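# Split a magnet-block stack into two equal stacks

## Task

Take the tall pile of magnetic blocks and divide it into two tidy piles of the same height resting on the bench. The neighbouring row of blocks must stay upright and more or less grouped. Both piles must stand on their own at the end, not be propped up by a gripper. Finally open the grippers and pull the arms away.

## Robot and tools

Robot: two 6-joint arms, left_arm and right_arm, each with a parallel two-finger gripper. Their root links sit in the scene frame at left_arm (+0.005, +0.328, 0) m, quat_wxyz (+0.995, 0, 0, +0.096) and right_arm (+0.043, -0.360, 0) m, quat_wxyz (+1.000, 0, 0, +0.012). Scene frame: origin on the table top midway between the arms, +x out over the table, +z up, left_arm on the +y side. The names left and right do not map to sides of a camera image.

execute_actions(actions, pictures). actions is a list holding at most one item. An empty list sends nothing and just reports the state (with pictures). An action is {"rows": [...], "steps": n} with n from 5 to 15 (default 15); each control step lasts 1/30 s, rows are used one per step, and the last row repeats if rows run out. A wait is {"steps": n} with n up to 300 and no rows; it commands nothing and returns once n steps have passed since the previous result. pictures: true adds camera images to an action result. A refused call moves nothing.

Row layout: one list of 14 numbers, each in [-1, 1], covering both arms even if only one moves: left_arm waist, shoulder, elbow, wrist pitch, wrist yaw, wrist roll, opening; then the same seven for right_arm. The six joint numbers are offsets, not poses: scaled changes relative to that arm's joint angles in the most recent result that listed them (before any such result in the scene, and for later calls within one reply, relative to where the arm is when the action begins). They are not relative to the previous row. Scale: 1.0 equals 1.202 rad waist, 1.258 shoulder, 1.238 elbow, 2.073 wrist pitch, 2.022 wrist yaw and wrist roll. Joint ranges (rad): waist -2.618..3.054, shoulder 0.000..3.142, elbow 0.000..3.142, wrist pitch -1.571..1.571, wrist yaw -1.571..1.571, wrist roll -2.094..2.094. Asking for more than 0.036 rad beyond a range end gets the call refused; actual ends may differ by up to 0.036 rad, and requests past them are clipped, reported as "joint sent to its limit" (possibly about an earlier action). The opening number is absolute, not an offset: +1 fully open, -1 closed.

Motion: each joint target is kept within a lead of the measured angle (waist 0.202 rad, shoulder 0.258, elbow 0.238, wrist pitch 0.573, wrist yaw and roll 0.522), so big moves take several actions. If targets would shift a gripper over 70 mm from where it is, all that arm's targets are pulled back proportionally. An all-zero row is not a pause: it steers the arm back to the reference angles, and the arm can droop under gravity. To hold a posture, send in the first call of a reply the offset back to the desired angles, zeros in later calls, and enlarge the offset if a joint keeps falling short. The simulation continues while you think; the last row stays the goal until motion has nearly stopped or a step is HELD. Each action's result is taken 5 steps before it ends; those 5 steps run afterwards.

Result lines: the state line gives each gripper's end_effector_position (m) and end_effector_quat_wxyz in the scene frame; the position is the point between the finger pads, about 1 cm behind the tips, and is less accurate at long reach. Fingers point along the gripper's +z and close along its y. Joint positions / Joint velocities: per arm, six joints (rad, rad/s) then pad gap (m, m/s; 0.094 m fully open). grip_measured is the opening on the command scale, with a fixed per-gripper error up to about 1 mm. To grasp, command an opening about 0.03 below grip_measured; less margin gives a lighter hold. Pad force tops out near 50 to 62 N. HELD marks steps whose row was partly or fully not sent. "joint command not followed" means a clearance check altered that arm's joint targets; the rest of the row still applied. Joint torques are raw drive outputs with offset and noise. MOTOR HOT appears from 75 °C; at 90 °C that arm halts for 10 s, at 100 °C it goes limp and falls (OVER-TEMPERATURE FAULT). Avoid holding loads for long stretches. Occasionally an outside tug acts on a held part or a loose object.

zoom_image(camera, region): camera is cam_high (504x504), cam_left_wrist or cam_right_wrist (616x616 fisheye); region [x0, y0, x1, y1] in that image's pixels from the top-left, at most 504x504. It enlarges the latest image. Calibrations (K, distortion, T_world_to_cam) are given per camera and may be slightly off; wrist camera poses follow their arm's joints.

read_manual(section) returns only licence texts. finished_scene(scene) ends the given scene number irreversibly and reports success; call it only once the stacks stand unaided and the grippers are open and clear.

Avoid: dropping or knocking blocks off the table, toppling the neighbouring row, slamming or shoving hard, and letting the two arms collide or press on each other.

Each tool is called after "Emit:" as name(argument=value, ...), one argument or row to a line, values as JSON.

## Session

Emit:
execute_actions(
  actions=[],
)

Scene clock: 0.00 s of 4600.00 s.
left_arm: end_effector_position=(+0.4118, -0.1423, +0.3641) grip_measured=+1.000 end_effector_quat_wxyz=(+0.718, +0.388, +0.564, +0.126) | right_arm: end_effector_position=(+0.4409, -0.3331, +0.3636) grip_measured=+1.000 end_effector_quat_wxyz=(+0.471, +0.427, +0.723, +0.269)
Joint positions: left_arm=[-1.213  2.057  1.8    0.333 -0.588  0.819  0.094] | right_arm=[ 0.094  1.263  1.413 -0.578  0.122  1.107  0.094]
Joint velocities: left_arm=[ 0.012 -0.017  0.022 -0.037  0.037 -0.022  0.   ] | right_arm=[-0.007  0.002 -0.022 -0.022  0.022  0.037  0.   ]
Joint torques (N m, as the arm reports them, + toward a larger angle): no reading
camera_calibration (this result's frames):
cam_left_wrist: T_world_to_cam=[[-0.130499, -0.582043, -0.802618, 0.264783], [-0.0708558, 0.812946, -0.578012, 0.393418], [0.988913, -0.0185596, -0.147329, -0.239389], [0, 0, 0, 1]] pos_world=[0.299165, -0.170155, 0.404651]
cam_right_wrist: T_world_to_cam=[[-0.419605, -0.236127, -0.876456, 0.416302], [-0.515183, 0.856935, 0.0157773, 0.550467], [0.747341, 0.458156, -0.481223, 0.115072], [0, 0, 0, 1]] pos_world=[0.372275, -0.426135, 0.411561]

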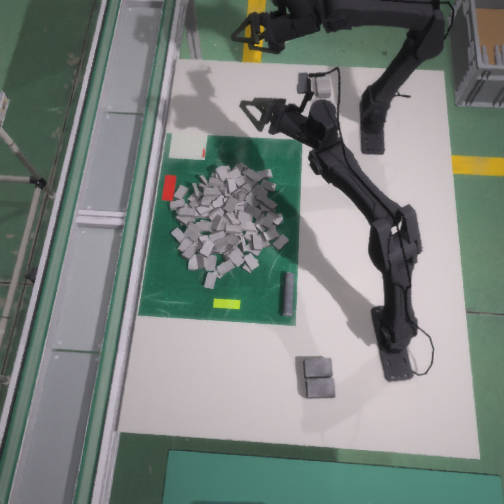

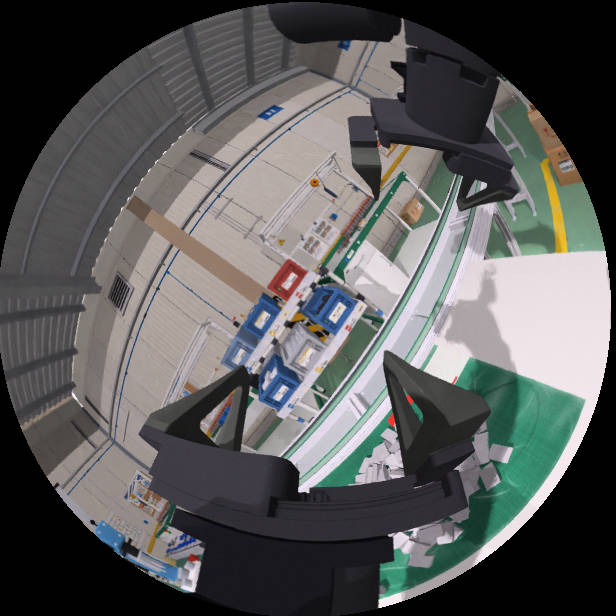

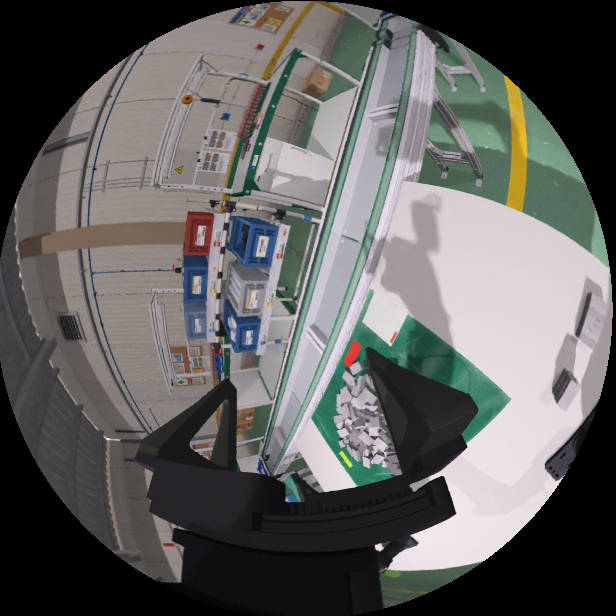

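Similar place. Retract left, hover right.

Emit:
execute_actions(
  actions=[
    {"rows":[[0.6,-1,-0.8,0,0,0,1,-0.17,-0.12,-0.29,-0.43,-0.06,-0.595,1]]},
  ],
)

Emit:
execute_actions(
  actions=[
    {"steps":30},
  ],
  pictures=true,
)

Emit:
zoom_image(
  camera="cam_right_wrist",
  region=[210,230,380,400],
)

Scene clock: 0.50 s of 4600.00 s.
left_arm: end_effector_position=(+0.4686, +0.0497, +0.3244) grip_measured=+1.000 end_effector_quat_wxyz=(+0.644, +0.350, +0.638, +0.238) | right_arm: end_effector_position=(+0.3298, -0.3829, +0.1945) grip_measured=+1.000 end_effector_quat_wxyz=(+0.248, +0.346, +0.903, +0.051)
Joint positions: left_arm=[-0.916  1.734  1.337  0.327 -0.574  0.819  0.094] | right_arm=[-0.074  1.18   1.134 -1.017  0.056  0.668  0.094]
Joint velocities: left_arm=[ 1.199 -1.136 -1.429  0.037 -0.022  0.051  0.   ] | right_arm=[-0.237 -0.042 -0.735 -1.736 -0.227 -1.707  0.   ]
Joint torques (N m, as the arm reports them, + toward a larger angle): left_arm=[ 0.12 -9.54  7.46  1.3  -0.1   0.06] | right_arm=[-0.51 -6.    7.12  1.   -0.05 -0.07]
Steps of this call (steps 1 to 5: nothing new was sent; steps 6 to 15: the first 10 steps of this action). Readings (joint positions):
6: left_arm=[-1.205 2.044 1.776 0.339 -0.581 0.819] | right_arm=[0.083 1.257 1.403 -0.591 0.109 1.074]
7: left_arm=[-1.193 2.014 1.727 0.337 -0.576 0.819] | right_arm=[0.061 1.242 1.379 -0.623 0.096 1.032]
9: left_arm=[-1.144 1.951 1.631 0.333 -0.574 0.819] | right_arm=[0.008 1.211 1.316 -0.708 0.086 0.952]
13: left_arm=[-1.000 1.811 1.436 0.328 -0.574 0.819] | right_arm=[-0.056 1.183 1.188 -0.898 0.067 0.779]
15: the state above

Scene clock: 1.50 s of 4600.00 s.
left_arm: end_effector_position=(+0.3046, +0.3433, +0.4460) grip_measured=+1.000 end_effector_quat_wxyz=(+0.715, +0.083, +0.590, +0.366) | right_arm: end_effector_position=(+0.2058, -0.3732, +0.1484) grip_measured=+1.000 end_effector_quat_wxyz=(+0.012, -0.004, +1.000, -0.006)
Joint positions: left_arm=[-0.487  0.788  0.805  0.34  -0.596  0.819  0.094] | right_arm=[-0.103  1.134  1.049 -1.461  0.01  -0.086  0.094]
Joint velocities: left_arm=[ 0.022 -0.022 -0.002 -0.022  0.022 -0.007  0.   ] | right_arm=[0.007 0.007 0.017 0.022 0.051 0.007 0.   ]
Joint torques (N m, as the arm reports them, + toward a larger angle): left_arm=[-0.3   0.98  7.19  0.99  0.16  0.04] | right_arm=[-0.79 -3.54  6.52  0.15 -0.12 -0.09]
Kept back: nothing.
Steps of this call (steps 1 to 5: the last 5 steps of your previous action; steps 6 to 30: the robot went on to your last target). Readings (joint positions):
1: left_arm=[-0.872 1.694 1.286 0.327 -0.575 0.819] | right_arm=[-0.082 1.177 1.110 -1.079 0.049 0.599]
2: left_arm=[-0.828 1.652 1.235 0.327 -0.576 0.819] | right_arm=[-0.090 1.173 1.088 -1.143 0.043 0.517]
4: left_arm=[-0.736 1.566 1.130 0.327 -0.577 0.819] | right_arm=[-0.100 1.159 1.057 -1.268 0.030 0.323]
8: left_arm=[-0.549 1.359 0.905 0.322 -0.583 0.819] | right_arm=[-0.103 1.137 1.049 -1.399 0.017 0.080]
30: the state above
camera_calibration (this result's frames):
cam_left_wrist: T_world_to_cam=[[0.489465, -0.579553, -0.651569, 0.342104], [-0.416087, 0.50143, -0.758577, 0.331093], [0.766352, 0.642407, 0.00428748, -0.338968], [0, 0, 0, 1]] pos_world=[0.230085, 0.250003, 0.475518]
cam_right_wrist: T_world_to_cam=[[-0.263506, -0.964367, 0.0236976, -0.317912], [-0.851013, 0.24396, 0.465037, 0.240859], [-0.454248, 0.102373, -0.884974, 0.38001], [0, 0, 0, 1]] pos_world=[0.293821, -0.404246, 0.231824]

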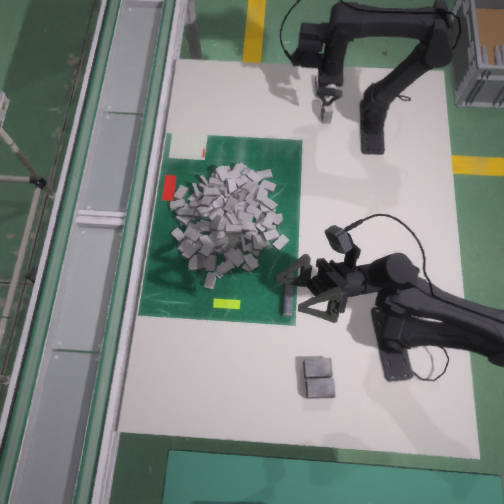

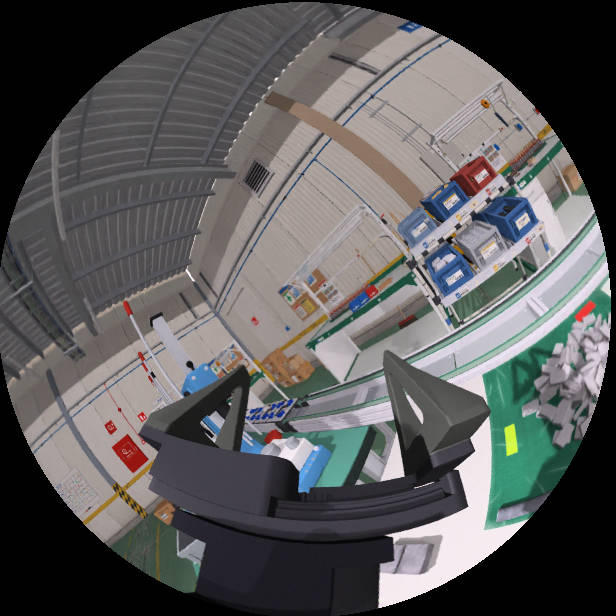

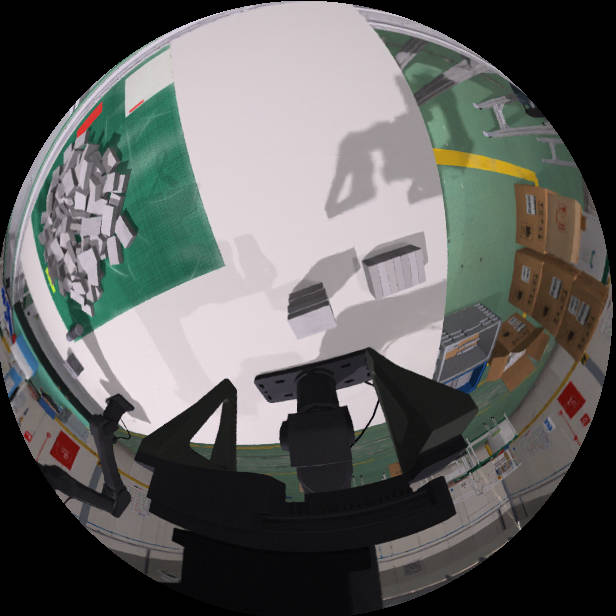

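Region (210, 230, 380, 400) of cam_right_wrist's 616x616 image, scaled by 2.965, with more detail than that image has.

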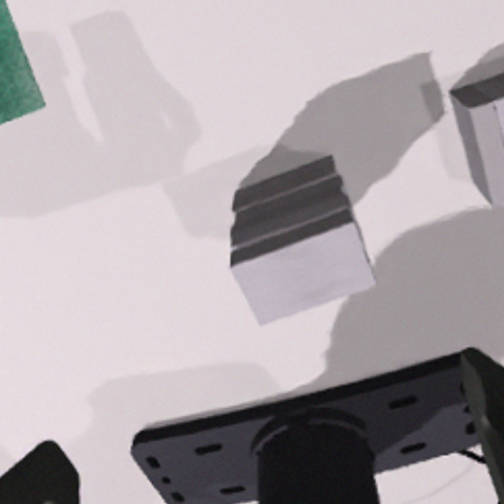

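Emit:
execute_actions(
  actions=[
    {"rows":[[0,0,0.01,0,0,0,1,-0.05,-0.02,-0.02,0.02,0,-0.03,0.6],[0,0,0.01,0,0,0,1,-0.108,-0.022,-0.045,0.04,0,-0.062,0.6],[0,0,0.01,0,0,0,1,-0.108,-0.022,-0.07,0.06,0,-0.062,0.6],[0,0,0.01,0,0,0,1,-0.108,-0.022,-0.095,0.08,0,-0.062,0.6],[0,0,0.01,0,0,0,1,-0.108,-0.022,-0.12,0.1,0,-0.062,0.6],[0,0,0.01,0,0,0,1,-0.108,-0.022,-0.145,0.115,0,-0.062,0.6],[0,0,0.01,0,0,0,1,-0.108,-0.022,-0.17,0.13,0,-0.062,0.6],[0,0,0.01,0,0,0,1,-0.108,-0.022,-0.195,0.145,0,-0.062,0.6],[0,0,0.01,0,0,0,1,-0.108,-0.022,-0.22,0.16,0,-0.062,0.6],[0,0,0.01,0,0,0,1,-0.108,-0.022,-0.245,0.175,0,-0.062,0.6],[0,0,0.01,0,0,0,1,-0.108,-0.022,-0.27,0.19,0,-0.062,0.6],[0,0,0.01,0,0,0,1,-0.108,-0.022,-0.295,0.198,0,-0.062,0.6],[0,0,0.01,0,0,0,1,-0.108,-0.022,-0.315,0.198,0,-0.062,0.6],[0,0,0.01,0,0,0,1,-0.108,-0.022,-0.33,0.198,0,-0.062,0.6],[0,0,0.01,0,0,0,1,-0.108,-0.022,-0.34,0.198,0,-0.062,0.3]]},
  ],
)

Emit:
execute_actions(
  actions=[
    {"steps":20},
  ],
  pictures=true,
)

Emit:
zoom_image(
  camera="cam_right_wrist",
  region=[210,290,380,460],
)

Scene clock: 2.33 s of 4600.00 s.
left_arm: end_effector_position=(+0.3046, +0.3432, +0.4459) grip_measured=+1.000 end_effector_quat_wxyz=(+0.715, +0.083, +0.591, +0.366) | right_arm: end_effector_position=(+0.2003, -0.3922, +0.0881) grip_measured=+0.602 end_effector_quat_wxyz=(+0.005, +0.007, +1.000, -0.005)
Joint positions: left_arm=[-0.487  0.788  0.805  0.339 -0.596  0.819  0.094] | right_arm=[-0.226  1.125  0.804 -1.237  0.008 -0.187  0.075]
Joint velocities: left_arm=[-0.022  0.002 -0.002  0.007 -0.007 -0.007  0.   ] | right_arm=[-0.002  0.002 -0.916  0.813 -0.022 -0.095 -0.   ]
Joint torques (N m, as the arm reports them, + toward a larger angle): left_arm=[-0.05  0.33  7.98  1.07  0.07  0.06] | right_arm=[-0.64 -3.3   6.01  0.3   0.01 -0.08]
Steps of this call (steps 1 to 15: the robot went on to your last target; steps 16 to 25: the first 10 steps of this action). Readings (joint positions):
16: left_arm=[-0.487 0.788 0.805 0.339 -0.596 0.819] | right_arm=[-0.111 1.134 1.047 -1.459 0.007 -0.096]
17: left_arm=[-0.487 0.788 0.805 0.339 -0.596 0.819] | right_arm=[-0.140 1.132 1.039 -1.448 0.004 -0.115]
19: left_arm=[-0.487 0.788 0.805 0.339 -0.596 0.819] | right_arm=[-0.205 1.127 0.998 -1.404 0.007 -0.146]
23: left_arm=[-0.487 0.788 0.805 0.339 -0.596 0.819] | right_arm=[-0.226 1.125 0.870 -1.294 0.008 -0.178]
25: the state above

Scene clock: 3.00 s of 4600.00 s.
left_arm: end_effector_position=(+0.3046, +0.3432, +0.4459) grip_measured=+1.000 end_effector_quat_wxyz=(+0.715, +0.083, +0.591, +0.366) | right_arm: end_effector_position=(+0.1904, -0.3902, +0.0442) grip_measured=+0.302 end_effector_quat_wxyz=(+0.000, -0.001, +1.000, -0.004)
Joint positions: left_arm=[-0.487  0.788  0.805  0.339 -0.596  0.819  0.094] | right_arm=[-0.226  1.125  0.628 -1.071  0.008 -0.202  0.061]
Joint velocities: left_arm=[-0.032 -0.022  0.002 -0.022  0.051  0.022  0.   ] | right_arm=[-0.002 -0.012  0.002  0.007 -0.037 -0.051 -0.001]
Joint torques (N m, as the arm reports them, + toward a larger angle): left_arm=[-0.04  0.26  7.94  1.09  0.08  0.03] | right_arm=[-0.66 -3.14  6.02  0.37  0.01 -0.08]
Kept back: nothing.
Steps of this call (steps 1 to 5: the last 5 steps of your previous action; steps 6 to 20: the robot went on to your last target). Readings (joint positions):
1: left_arm=[-0.487 0.788 0.805 0.339 -0.596 0.819] | right_arm=[-0.226 1.125 0.772 -1.208 0.008 -0.190]
2: left_arm=[-0.487 0.788 0.805 0.339 -0.596 0.819] | right_arm=[-0.226 1.125 0.742 -1.180 0.008 -0.193]
4: left_arm=[-0.487 0.788 0.805 0.339 -0.596 0.819] | right_arm=[-0.226 1.125 0.686 -1.137 0.008 -0.196]
8: left_arm=[-0.487 0.788 0.805 0.339 -0.596 0.819] | right_arm=[-0.226 1.125 0.629 -1.107 0.008 -0.199]
20: the state above
camera_calibration (this result's frames):
cam_left_wrist: T_world_to_cam=[[0.488989, -0.579409, -0.652054, 0.342278], [-0.416641, 0.501598, -0.758162, 0.330933], [0.766355, 0.642406, 0.00387005, -0.338814], [0, 0, 0, 1]] pos_world=[0.230162, 0.249979, 0.475395]
cam_right_wrist: T_world_to_cam=[[-0.269532, -0.962631, 0.0263435, -0.334193], [-0.838456, 0.248043, 0.485248, 0.278644], [-0.473649, 0.108702, -0.87398, 0.288197], [0, 0, 0, 1]] pos_world=[0.280059, -0.422148, 0.125471]

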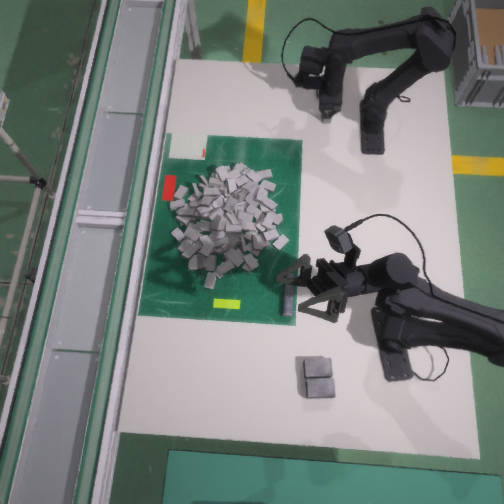

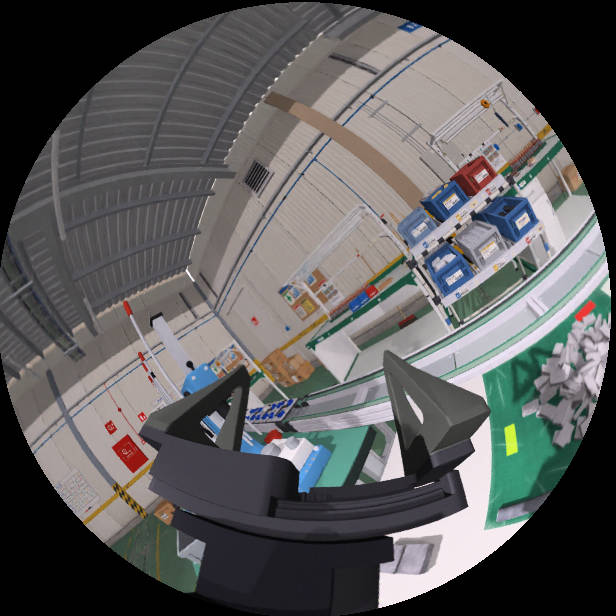

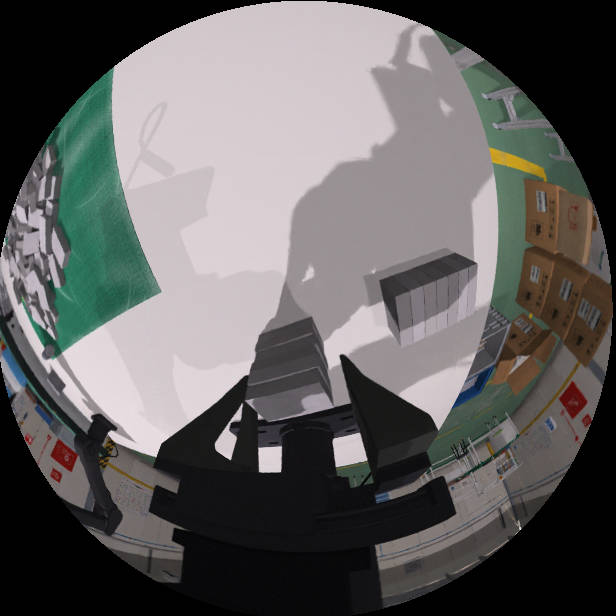

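Region (210, 290, 380, 460) of cam_right_wrist's 616x616 image, scaled by 2.965, with more detail than that image has.

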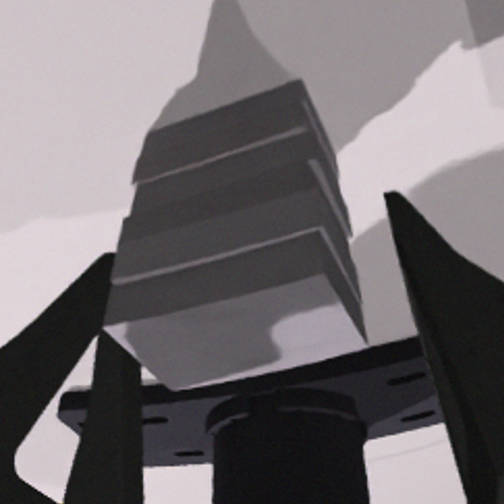

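Emit:
execute_actions(
  actions=[
    {"rows":[[0,0,0.01,0,0,0,1,0.019,0,0.01,0,0,-0.02,0.3],[0,0,0.01,0,0,0,1,0.019,0,0.01,0,0,-0.02,0.2],[0,0,0.01,0,0,0,1,0.019,0,0.01,0,0,-0.02,0.15],[0,0,0.01,0,0,0,1,0.019,0,0.01,0,0,-0.02,0.1],[0,0,0.01,0,0,0,1,0.019,0,0.01,0,0,-0.02,0.05],[0,0,0.01,0,0,0,1,0.019,0,0.01,0,0,-0.02,0],[0,0,0.01,0,0,0,1,0.019,0,0.01,0,0,-0.02,-0.04],[0,0,0.01,0,0,0,1,0.019,0,0.01,0,0,-0.02,-0.08],[0,0,0.01,0,0,0,1,0.019,0,0.01,0,0,-0.02,-0.12],[0,0,0.01,0,0,0,1,0.019,0,0.01,0,0,-0.02,-0.16],[0,0,0.01,0,0,0,1,0.019,0,0.01,0,0,-0.02,-0.2]]},
  ],
)

Emit:
execute_actions(
  actions=[
    {"rows":[[0,0,0,0,0,0,1,0,0,0.03,-0.005,0,0,-0.2],[0,0,0,0,0,0,1,0,0,0.04,-0.01,0,0,-0.2],[0,0,0,0,0,0,1,0,0,0.05,-0.02,0,0,-0.2],[0,0,0,0,0,0,1,0,0,0.06,-0.025,0,0,-0.2],[0,0,0,0,0,0,1,0,0,0.07,-0.03,0,0,-0.2],[0,0,0,0,0,0,1,0,0,0.085,-0.037,0,0,-0.2]]},
  ],
)

Emit:
execute_actions(
  actions=[
    {"rows":[[0,0,0,0,0,0,1,0.02,0,0.03,0,0,0,-0.19],[0,0,0,0,0,0,1,0.05,0,0.03,0,0,0,-0.19],[0,0,0,0,0,0,1,0.09,0,0.03,0,0,0,-0.19],[0,0,0,0,0,0,1,0.14,0,0.03,0,0,0,-0.19],[0,0,0,0,0,0,1,0.2,0,0.03,0,0,0,-0.19],[0,0,0,0,0,0,1,0.26,0,0.03,0,0,0,-0.19],[0,0,0,0,0,0,1,0.32,0,0.03,0,0,0,-0.19],[0,0,0,0,0,0,1,0.38,0,0.03,0,0,0,-0.19],[0,0,0,0,0,0,1,0.44,0,0.03,0,0,0,-0.19],[0,0,0,0,0,0,1,0.5,0,0.03,0,0,0,-0.19],[0,0,0,0,0,0,1,0.56,0,0.03,0,0,0,-0.19],[0,0,0,0,0,0,1,0.61,0,0.03,0,0,0,-0.19],[0,0,0,0,0,0,1,0.66,0,0.03,0,0,0,-0.19],[0,0,0,0,0,0,1,0.7,0,0.03,0,0,0,-0.19]]},
  ],
)

Emit:
execute_actions(
  actions=[
    {"steps":9},
  ],
  pictures=true,
)

Emit:
zoom_image(
  camera="cam_right_wrist",
  region=[220,270,500,450],
)

Scene clock: 4.03 s of 4600.00 s.
left_arm: end_effector_position=(+0.3046, +0.3432, +0.4459) grip_measured=+1.000 end_effector_quat_wxyz=(+0.715, +0.083, +0.591, +0.366) | right_arm: end_effector_position=(+0.1913, -0.3878, +0.0442) grip_measured=-0.078 end_effector_quat_wxyz=(+0.001, -0.022, +1.000, -0.004)
Joint positions: left_arm=[-0.487  0.788  0.805  0.339 -0.596  0.819  0.094] | right_arm=[-0.211  1.125  0.628 -1.069  0.007 -0.23   0.043]
Joint velocities: left_arm=[ 0.012 -0.017 -0.007  0.022 -0.037 -0.007  0.   ] | right_arm=[-0.007 -0.002 -0.007 -0.007  0.007 -0.007  0.001]
Joint torques (N m, as the arm reports them, + toward a larger angle): left_arm=[0.04 0.26 7.94 1.09 0.1  0.04] | right_arm=[ 0.74 -1.57  6.95  0.18  0.01 -0.08]
Steps of this call (steps 1 to 15: the robot went on to your last target; steps 16 to 21: nothing new was sent; steps 22 to 31: the first 10 steps of this action). Readings (joint positions):
22: left_arm=[-0.487 0.788 0.805 0.339 -0.596 0.819] | right_arm=[-0.224 1.125 0.628 -1.069 0.008 -0.207]
23: left_arm=[-0.487 0.788 0.805 0.339 -0.596 0.819] | right_arm=[-0.219 1.125 0.628 -1.069 0.008 -0.212]
25: left_arm=[-0.487 0.788 0.805 0.339 -0.596 0.819] | right_arm=[-0.213 1.125 0.628 -1.069 0.008 -0.220]
29: left_arm=[-0.487 0.788 0.805 0.339 -0.596 0.819] | right_arm=[-0.211 1.125 0.628 -1.069 0.007 -0.228]
31: the state above

Scene clock: 4.53 s of 4600.00 s.
left_arm: end_effector_position=(+0.3046, +0.3432, +0.4459) grip_measured=+1.000 end_effector_quat_wxyz=(+0.715, +0.083, +0.591, +0.366) | right_arm: end_effector_position=(+0.1979, -0.3891, +0.0597) grip_measured=-0.078 end_effector_quat_wxyz=(+0.007, -0.023, +1.000, -0.005)
Joint positions: left_arm=[-0.487  0.788  0.805  0.339 -0.596  0.819  0.094] | right_arm=[-0.211  1.125  0.69  -1.12   0.007 -0.232  0.043]
Joint velocities: left_arm=[ 0.017 -0.012 -0.022 -0.066  0.037  0.081  0.   ] | right_arm=[-0.007 -0.007  0.09  -0.051 -0.037  0.007 -0.001]
Joint torques (N m, as the arm reports them, + toward a larger angle): left_arm=[0.02 0.31 6.91 1.09 0.07 0.03] | right_arm=[ 0.   -1.7   8.77 -0.05 -0.01 -0.01]
Steps of this call (steps 1 to 5: the last 5 steps of your previous action; steps 6 to 15: the first 10 steps of this action, its rows measured from where the robot was after step 5). Readings (joint positions):
5: left_arm=[-0.487 0.788 0.805 0.339 -0.596 0.819] | right_arm=[-0.211 1.125 0.628 -1.069 0.007 -0.232]
6: left_arm=[-0.487 0.788 0.805 0.339 -0.596 0.819] | right_arm=[-0.211 1.125 0.628 -1.069 0.007 -0.232]
7: left_arm=[-0.487 0.788 0.805 0.339 -0.596 0.819] | right_arm=[-0.211 1.125 0.628 -1.070 0.007 -0.232]
9: left_arm=[-0.487 0.788 0.805 0.339 -0.596 0.819] | right_arm=[-0.211 1.125 0.635 -1.083 0.007 -0.232]
13: left_arm=[-0.487 0.788 0.805 0.339 -0.596 0.819] | right_arm=[-0.211 1.125 0.678 -1.118 0.007 -0.232]
15: the state above

Scene clock: 5.03 s of 4600.00 s.
left_arm: end_effector_position=(+0.3046, +0.3432, +0.4459) grip_measured=+1.000 end_effector_quat_wxyz=(+0.715, +0.083, +0.591, +0.366) | right_arm: end_effector_position=(+0.1928, -0.3160, +0.0603) grip_measured=-0.078 end_effector_quat_wxyz=(+0.005, -0.259, +0.966, -0.007)
Joint positions: left_arm=[-0.487  0.788  0.805  0.339 -0.596  0.819  0.094] | right_arm=[ 0.268  1.125  0.693 -1.129  0.014 -0.232  0.043]
Joint velocities: left_arm=[-0.002  0.002  0.022  0.037  0.007 -0.007  0.   ] | right_arm=[ 2.083 -0.002  0.002  0.066 -0.037  0.007  0.001]
Joint torques (N m, as the arm reports them, + toward a larger angle): left_arm=[-0.04  0.25  6.86  1.07  0.08  0.04] | right_arm=[-0.56 -1.64  8.84  0.16 -0.1  -0.01]
Steps of this call (steps 1 to 5: the last 5 steps of your previous action; steps 6 to 15: the first 10 steps of this action, its rows measured from where the robot was after step 5). Readings (joint positions):
5: left_arm=[-0.487 0.788 0.805 0.339 -0.596 0.819] | right_arm=[-0.211 1.125 0.693 -1.130 0.007 -0.232]
6: left_arm=[-0.487 0.788 0.805 0.339 -0.596 0.819] | right_arm=[-0.208 1.125 0.693 -1.130 0.007 -0.232]
7: left_arm=[-0.487 0.788 0.805 0.339 -0.596 0.819] | right_arm=[-0.197 1.125 0.693 -1.130 0.009 -0.232]
9: left_arm=[-0.487 0.788 0.805 0.339 -0.596 0.819] | right_arm=[-0.134 1.125 0.693 -1.130 0.014 -0.232]
13: left_arm=[-0.487 0.788 0.805 0.339 -0.596 0.819] | right_arm=[0.122 1.125 0.693 -1.130 0.016 -0.232]
15: the state above

Scene clock: 5.33 s of 4600.00 s.
left_arm: end_effector_position=(+0.3046, +0.3432, +0.4459) grip_measured=+1.000 end_effector_quat_wxyz=(+0.715, +0.083, +0.591, +0.366) | right_arm: end_effector_position=(+0.1664, -0.2640, +0.0602) grip_measured=-0.079 end_effector_quat_wxyz=(+0.005, -0.427, +0.904, +0.002)
Joint positions: left_arm=[-0.487  0.788  0.805  0.339 -0.596  0.819  0.094] | right_arm=[ 0.626  1.125  0.693 -1.128 -0.002 -0.232  0.043]
Joint velocities: left_arm=[ 0.022  0.012 -0.032  0.007 -0.037 -0.081  0.   ] | right_arm=[-0.027  0.002 -0.037 -0.037 -0.007  0.022 -0.001]
Joint torques (N m, as the arm reports them, + toward a larger angle): left_arm=[0.   0.18 6.85 1.06 0.09 0.02] | right_arm=[ 0.5  -1.65  8.83  0.17  0.05 -0.02]
Kept back: nothing.
Steps of this call (steps 1 to 5: the last 5 steps of your previous action; steps 6 to 9: the robot went on to your last target). Readings (joint positions):
1: left_arm=[-0.487 0.788 0.805 0.339 -0.596 0.819] | right_arm=[0.341 1.125 0.693 -1.128 0.012 -0.232]
2: left_arm=[-0.487 0.788 0.805 0.339 -0.596 0.819] | right_arm=[0.411 1.125 0.693 -1.128 0.011 -0.232]
4: left_arm=[-0.487 0.788 0.805 0.339 -0.596 0.819] | right_arm=[0.538 1.125 0.693 -1.128 0.007 -0.232]
8: left_arm=[-0.487 0.788 0.805 0.339 -0.596 0.819] | right_arm=[0.626 1.125 0.693 -1.128 -0.002 -0.232]
9: the state above
camera_calibration (this result's frames):
cam_left_wrist: T_world_to_cam=[[0.488989, -0.579409, -0.652054, 0.342278], [-0.416641, 0.501598, -0.758162, 0.330933], [0.766355, 0.642406, 0.00387005, -0.338814], [0, 0, 0, 1]] pos_world=[0.230162, 0.249979, 0.475395]
cam_right_wrist: T_world_to_cam=[[0.571255, -0.820628, 0.0154115, -0.321416], [-0.724657, -0.495454, 0.478954, 0.00459541], [-0.385408, -0.284773, -0.877704, 0.158796], [0, 0, 0, 1]] pos_world=[0.248142, -0.216265, 0.142129]

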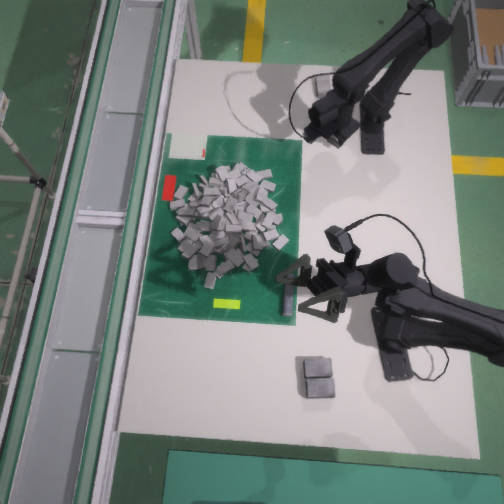

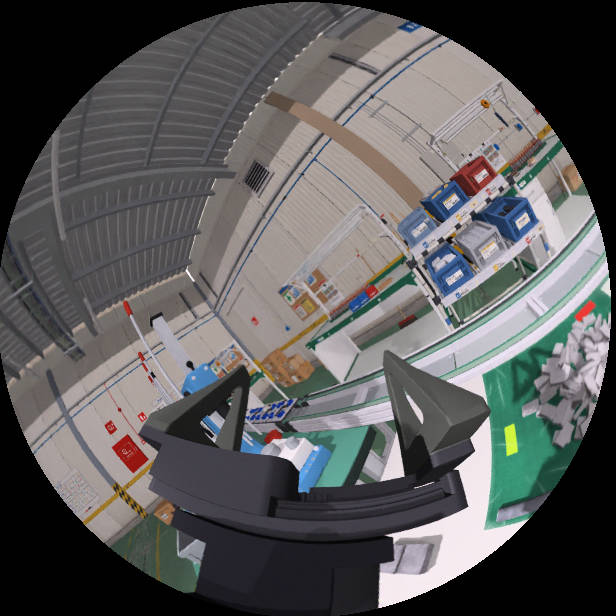

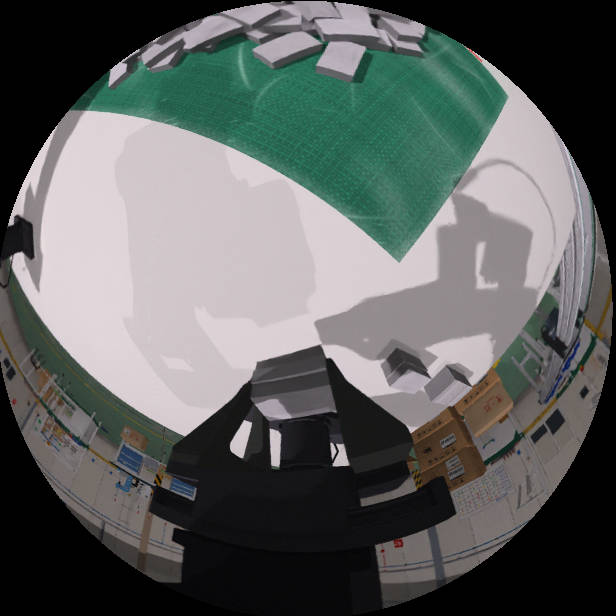

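Region (220, 270, 500, 450) of cam_right_wrist's 616x616 image, scaled by 1.800, with more detail than that image has; it fills the top 324 rows of this view, and the rest is white.

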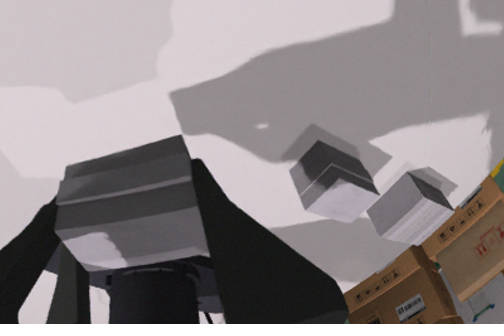

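Three held. Lower to (1.212, 0.547, -0.905).

Emit:
execute_actions(
  actions=[
    {"rows":[[0,0,0,0,0,0,1,0,0.01,-0.01,0.02,0,0,-0.15],[0,0,0,0,0,0,1,0,0.02,-0.02,0.035,0,0,-0.15],[0,0,0,0,0,0,1,0,0.03,-0.03,0.05,0,0,-0.15],[0,0,0,0,0,0,1,0,0.04,-0.04,0.065,0,0,-0.15],[0,0,0,0,0,0,1,0,0.05,-0.05,0.08,0,0,-0.15],[0,0,0,0,0,0,1,0,0.06,-0.06,0.095,0,0,-0.15],[0,0,0,0,0,0,1,0,0.065,-0.07,0.11,0,0,-0.15],[0,0,0,0,0,0,1,0,0.07,-0.08,0.116,0,0,-0.15],[0,0,0,0,0,0,1,0,0.07,-0.085,0.116,0,0,-0.15],[0,0,0,0,0,0,1,0,0.07,-0.09,0.116,0,0,-0.15],[0,0,0,0,0,0,1,0,0.07,-0.095,0.116,0,0,-0.15],[0,0,0,0,0,0,1,0,0.07,-0.1,0.116,0,0,-0.15],[0,0,0,0,0,0,1,0,0.07,-0.105,0.116,0,0,-0.15],[0,0,0,0,0,0,1,0,0.07,-0.11,0.116,0,0,-0.15],[0,0,0,0,0,0,1,0,0.07,-0.115,0.116,0,0,-0.15]]},
  ],
)

Emit:
execute_actions(
  actions=[
    {"steps":15},
  ],
)

Emit:
execute_actions(
  actions=[
    {"rows":[[0,0,0,0,0,0,1,0,0,0.01,0,0,0,-0.08],[0,0,0,0,0,0,1,0,0,0.01,0,0,0,-0.04],[0,0,0,0,0,0,1,0,0,0.01,0,0,0,0.35]],"steps":8},
  ],
)

Emit:
execute_actions(
  actions=[
    {"rows":[[0,0,0,0,0,0,1,0,-0.03,0.06,-0.05,0,0,0.35],[0,0,0,0,0,0,1,0,-0.05,0.1,-0.1,0,0,0.35],[0,0,0,0,0,0,1,0,-0.07,0.15,-0.15,0,0,0.35],[0,0,0,0,0,0,1,0,-0.09,0.2,-0.2,0,0,0.35],[0,0,0,0,0,0,1,0,-0.09,0.25,-0.23,0,0,0.35],[0,0,0,0,0,0,1,0,-0.09,0.3,-0.25,0,0,0.35],[0,0,0,0,0,0,1,0,-0.09,0.5,-0.28,0,0,0.35]]},
  ],
)

Emit:
execute_actions(
  actions=[
    {"steps":15},
  ],
  pictures=true,
)

Emit:
zoom_image(
  camera="cam_right_wrist",
  region=[260,260,460,400],
)

Scene clock: 6.33 s of 4600.00 s.
left_arm: end_effector_position=(+0.3046, +0.3432, +0.4459) grip_measured=+1.000 end_effector_quat_wxyz=(+0.715, +0.083, +0.591, +0.366) | right_arm: end_effector_position=(+0.1693, -0.2619, +0.0242) grip_measured=-0.079 end_effector_quat_wxyz=(-0.004, -0.427, +0.904, +0.000)
Joint positions: left_arm=[-0.487  0.788  0.805  0.339 -0.596  0.819  0.094] | right_arm=[ 0.626  1.212  0.593 -0.959 -0.002 -0.232  0.043]
Joint velocities: left_arm=[-0.007  0.007 -0.012  0.022 -0.007 -0.007  0.   ] | right_arm=[ 0.002  0.11  -0.305  0.344  0.037  0.022  0.001]
Joint torques (N m, as the arm reports them, + toward a larger angle): left_arm=[0.01 0.18 6.86 1.06 0.07 0.04] | right_arm=[ 0.   -2.61  6.28  0.34 -0.02  0.  ]
Steps of this call (steps 1 to 20: the robot went on to your last target; steps 21 to 30: the first 10 steps of this action). Readings (joint positions):
21: left_arm=[-0.487 0.788 0.805 0.339 -0.596 0.819] | right_arm=[0.626 1.125 0.692 -1.127 -0.002 -0.232]
22: left_arm=[-0.487 0.788 0.805 0.339 -0.596 0.819] | right_arm=[0.626 1.127 0.688 -1.118 -0.002 -0.232]
24: left_arm=[-0.487 0.788 0.805 0.339 -0.596 0.819] | right_arm=[0.626 1.143 0.672 -1.087 -0.002 -0.232]
28: left_arm=[-0.487 0.788 0.805 0.339 -0.596 0.819] | right_arm=[0.626 1.197 0.618 -0.994 -0.002 -0.232]
30: the state above

Scene clock: 6.83 s of 4600.00 s.
left_arm: end_effector_position=(+0.3046, +0.3432, +0.4459) grip_measured=+1.000 end_effector_quat_wxyz=(+0.715, +0.083, +0.591, +0.366) | right_arm: end_effector_position=(+0.1681, -0.2629, +0.0142) grip_measured=-0.079 end_effector_quat_wxyz=(+0.000, -0.427, +0.904, +0.001)
Joint positions: left_arm=[-0.487  0.788  0.805  0.339 -0.596  0.819  0.094] | right_arm=[ 0.626  1.214  0.552 -0.907 -0.002 -0.232  0.043]
Joint velocities: left_arm=[ 0.007 -0.017 -0.032  0.022  0.007  0.007  0.   ] | right_arm=[0.002 0.007 0.002 0.037 0.066 0.037 0.   ]
Joint torques (N m, as the arm reports them, + toward a larger angle): left_arm=[-0.05  0.2   6.91  1.08  0.1   0.05] | right_arm=[-0.01 -2.16  5.61  0.35 -0.02  0.  ]
Kept back: nothing.
Steps of this call (steps 1 to 5: the last 5 steps of your previous action; steps 6 to 15: the robot went on to your last target). Readings (joint positions):
1: left_arm=[-0.487 0.788 0.805 0.339 -0.596 0.819] | right_arm=[0.626 1.214 0.584 -0.949 -0.002 -0.232]
2: left_arm=[-0.487 0.788 0.805 0.339 -0.596 0.819] | right_arm=[0.626 1.214 0.577 -0.941 -0.002 -0.232]
4: left_arm=[-0.487 0.788 0.805 0.339 -0.596 0.819] | right_arm=[0.626 1.214 0.566 -0.929 -0.002 -0.232]
8: left_arm=[-0.487 0.788 0.805 0.339 -0.596 0.819] | right_arm=[0.626 1.214 0.553 -0.915 -0.002 -0.232]
15: the state above

Scene clock: 6.93 s of 4600.00 s.
left_arm: end_effector_position=(+0.3046, +0.3432, +0.4459) grip_measured=+1.000 end_effector_quat_wxyz=(+0.715, +0.083, +0.591, +0.366) | right_arm: end_effector_position=(+0.1681, -0.2629, +0.0142) grip_measured=+0.127 end_effector_quat_wxyz=(+0.000, -0.427, +0.904, +0.001)
Joint positions: left_arm=[-0.487  0.788  0.805  0.339 -0.596  0.819  0.094] | right_arm=[ 0.626  1.214  0.552 -0.907 -0.002 -0.232  0.053]
Joint velocities: left_arm=[-0.002 -0.002 -0.002 -0.007  0.051 -0.007  0.   ] | right_arm=[ 0.007  0.007 -0.007 -0.051  0.081 -0.022  0.42 ]
Joint torques (N m, as the arm reports them, + toward a larger angle): left_arm=[-0.03  0.17  6.82  1.05  0.07  0.03] | right_arm=[ 0.01 -2.04  6.59  0.17  0.    0.  ]
Steps of this call (steps 1 to 3: the first 3 steps of this action). Readings (joint positions):
1: left_arm=[-0.487 0.788 0.805 0.339 -0.596 0.819] | right_arm=[0.626 1.214 0.552 -0.907 -0.002 -0.232]
2: left_arm=[-0.487 0.788 0.805 0.339 -0.596 0.819] | right_arm=[0.626 1.214 0.552 -0.907 -0.002 -0.232]
3: the state above

Scene clock: 7.43 s of 4600.00 s.
left_arm: end_effector_position=(+0.3046, +0.3432, +0.4459) grip_measured=+1.000 end_effector_quat_wxyz=(+0.715, +0.083, +0.591, +0.366) | right_arm: end_effector_position=(+0.1945, -0.2427, +0.1550) grip_measured=+0.348 end_effector_quat_wxyz=(+0.071, -0.426, +0.902, +0.016)
Joint positions: left_arm=[-0.487  0.788  0.805  0.339 -0.596  0.819  0.094] | right_arm=[ 0.626  1.129  1.062 -1.359 -0.002 -0.232  0.063]
Joint velocities: left_arm=[-0.022 -0.017 -0.012 -0.066  0.066 -0.037  0.   ] | right_arm=[-0.012 -0.11   1.873 -0.462  0.022 -0.066 -0.   ]
Joint torques (N m, as the arm reports them, + toward a larger angle): left_arm=[0.03 0.19 6.87 1.08 0.08 0.06] | right_arm=[ 0.   -3.63  5.72 -0.12  0.    0.  ]
Steps of this call (steps 1 to 5: the last 5 steps of your previous action; steps 6 to 15: the first 10 steps of this action, its rows measured from where the robot was after step 5). Readings (joint positions):
5: left_arm=[-0.487 0.788 0.805 0.339 -0.596 0.819] | right_arm=[0.626 1.214 0.552 -0.907 -0.002 -0.232]
6: left_arm=[-0.487 0.788 0.805 0.339 -0.596 0.819] | right_arm=[0.626 1.214 0.557 -0.919 -0.002 -0.232]
7: left_arm=[-0.487 0.788 0.805 0.339 -0.596 0.819] | right_arm=[0.626 1.210 0.573 -0.954 -0.002 -0.232]
9: left_arm=[-0.487 0.788 0.805 0.339 -0.596 0.819] | right_arm=[0.626 1.183 0.646 -1.069 -0.002 -0.232]
13: left_arm=[-0.487 0.788 0.805 0.339 -0.596 0.819] | right_arm=[0.626 1.134 0.915 -1.298 -0.002 -0.232]
15: the state above

Scene clock: 7.93 s of 4600.00 s.
left_arm: end_effector_position=(+0.3046, +0.3432, +0.4459) grip_measured=+1.000 end_effector_quat_wxyz=(+0.715, +0.083, +0.591, +0.366) | right_arm: end_effector_position=(+0.1855, -0.2496, +0.1831) grip_measured=+0.348 end_effector_quat_wxyz=(+0.074, -0.426, +0.902, +0.017)
Joint positions: left_arm=[-0.487  0.788  0.805  0.339 -0.596  0.819  0.094] | right_arm=[ 0.626  1.104  1.163 -1.477 -0.002 -0.232  0.063]
Joint velocities: left_arm=[ 0.007 -0.032  0.007  0.051  0.051  0.051  0.   ] | right_arm=[ 0.002  0.012 -0.002 -0.11   0.022 -0.066  0.001]
Joint torques (N m, as the arm reports them, + toward a larger angle): left_arm=[-0.06  0.25  6.85  1.08  0.1   0.04] | right_arm=[ 0.04 -1.77  6.73  0.41  0.    0.  ]
Kept back: nothing.
Steps of this call (steps 1 to 5: the last 5 steps of your previous action; steps 6 to 15: the robot went on to your last target). Readings (joint positions):
1: left_arm=[-0.487 0.788 0.805 0.339 -0.596 0.819] | right_arm=[0.626 1.123 1.115 -1.370 -0.002 -0.232]
2: left_arm=[-0.487 0.788 0.805 0.339 -0.596 0.819] | right_arm=[0.626 1.116 1.147 -1.378 -0.002 -0.232]
4: left_arm=[-0.487 0.788 0.805 0.339 -0.596 0.819] | right_arm=[0.626 1.105 1.163 -1.402 -0.002 -0.232]
8: left_arm=[-0.487 0.788 0.805 0.339 -0.596 0.819] | right_arm=[0.626 1.104 1.163 -1.453 -0.002 -0.232]
15: the state above
camera_calibration (this result's frames):
cam_left_wrist: T_world_to_cam=[[0.488989, -0.579409, -0.652054, 0.342278], [-0.416641, 0.501598, -0.758162, 0.330933], [0.766355, 0.642406, 0.00387005, -0.338814], [0, 0, 0, 1]] pos_world=[0.230162, 0.249979, 0.475395]
cam_right_wrist: T_world_to_cam=[[0.569805, -0.821724, 0.0095973, -0.321303], [-0.771871, -0.531155, 0.349414, -0.0097416], [-0.282024, -0.206506, -0.936919, 0.289308], [0, 0, 0, 1]] pos_world=[0.257153, -0.209453, 0.277545]

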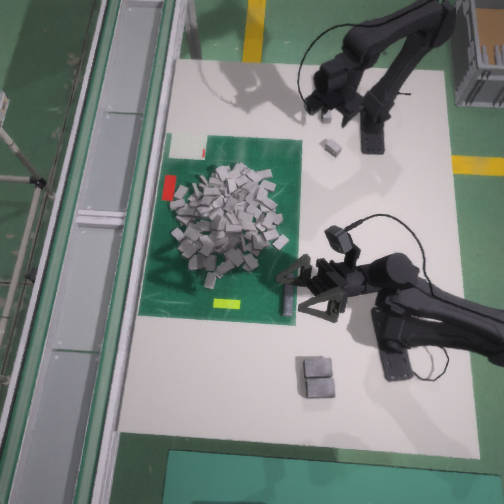

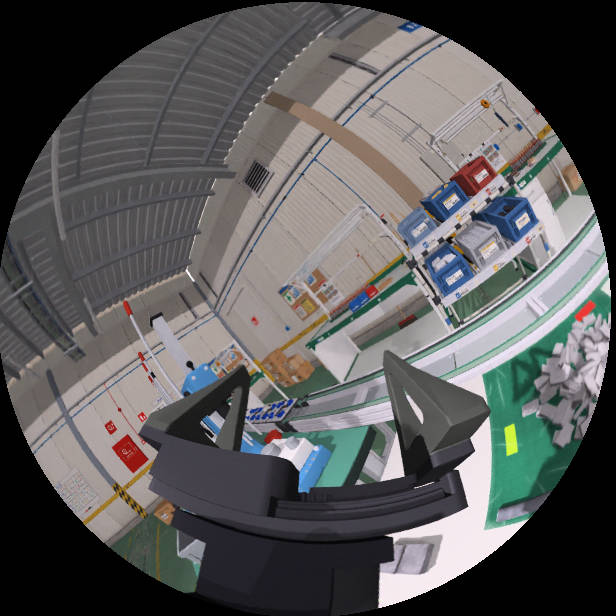

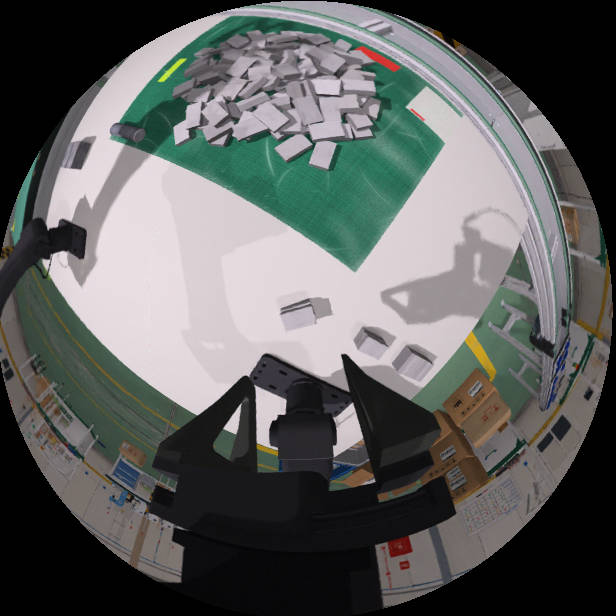

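Region (260, 260, 460, 400) of cam_right_wrist's 616x616 image, scaled by 2.520, with more detail than that image has; it fills the top 353 rows of this view, and the rest is white.

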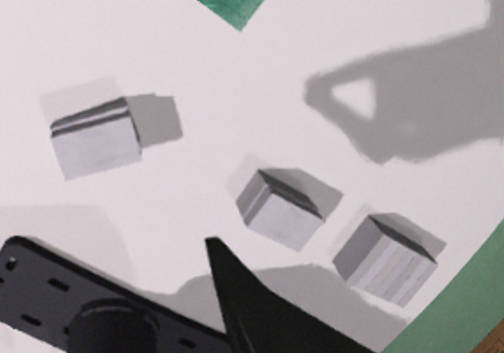

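Emit:
finished_scene(
  scene=2,
)

The scene is finished: the task was done.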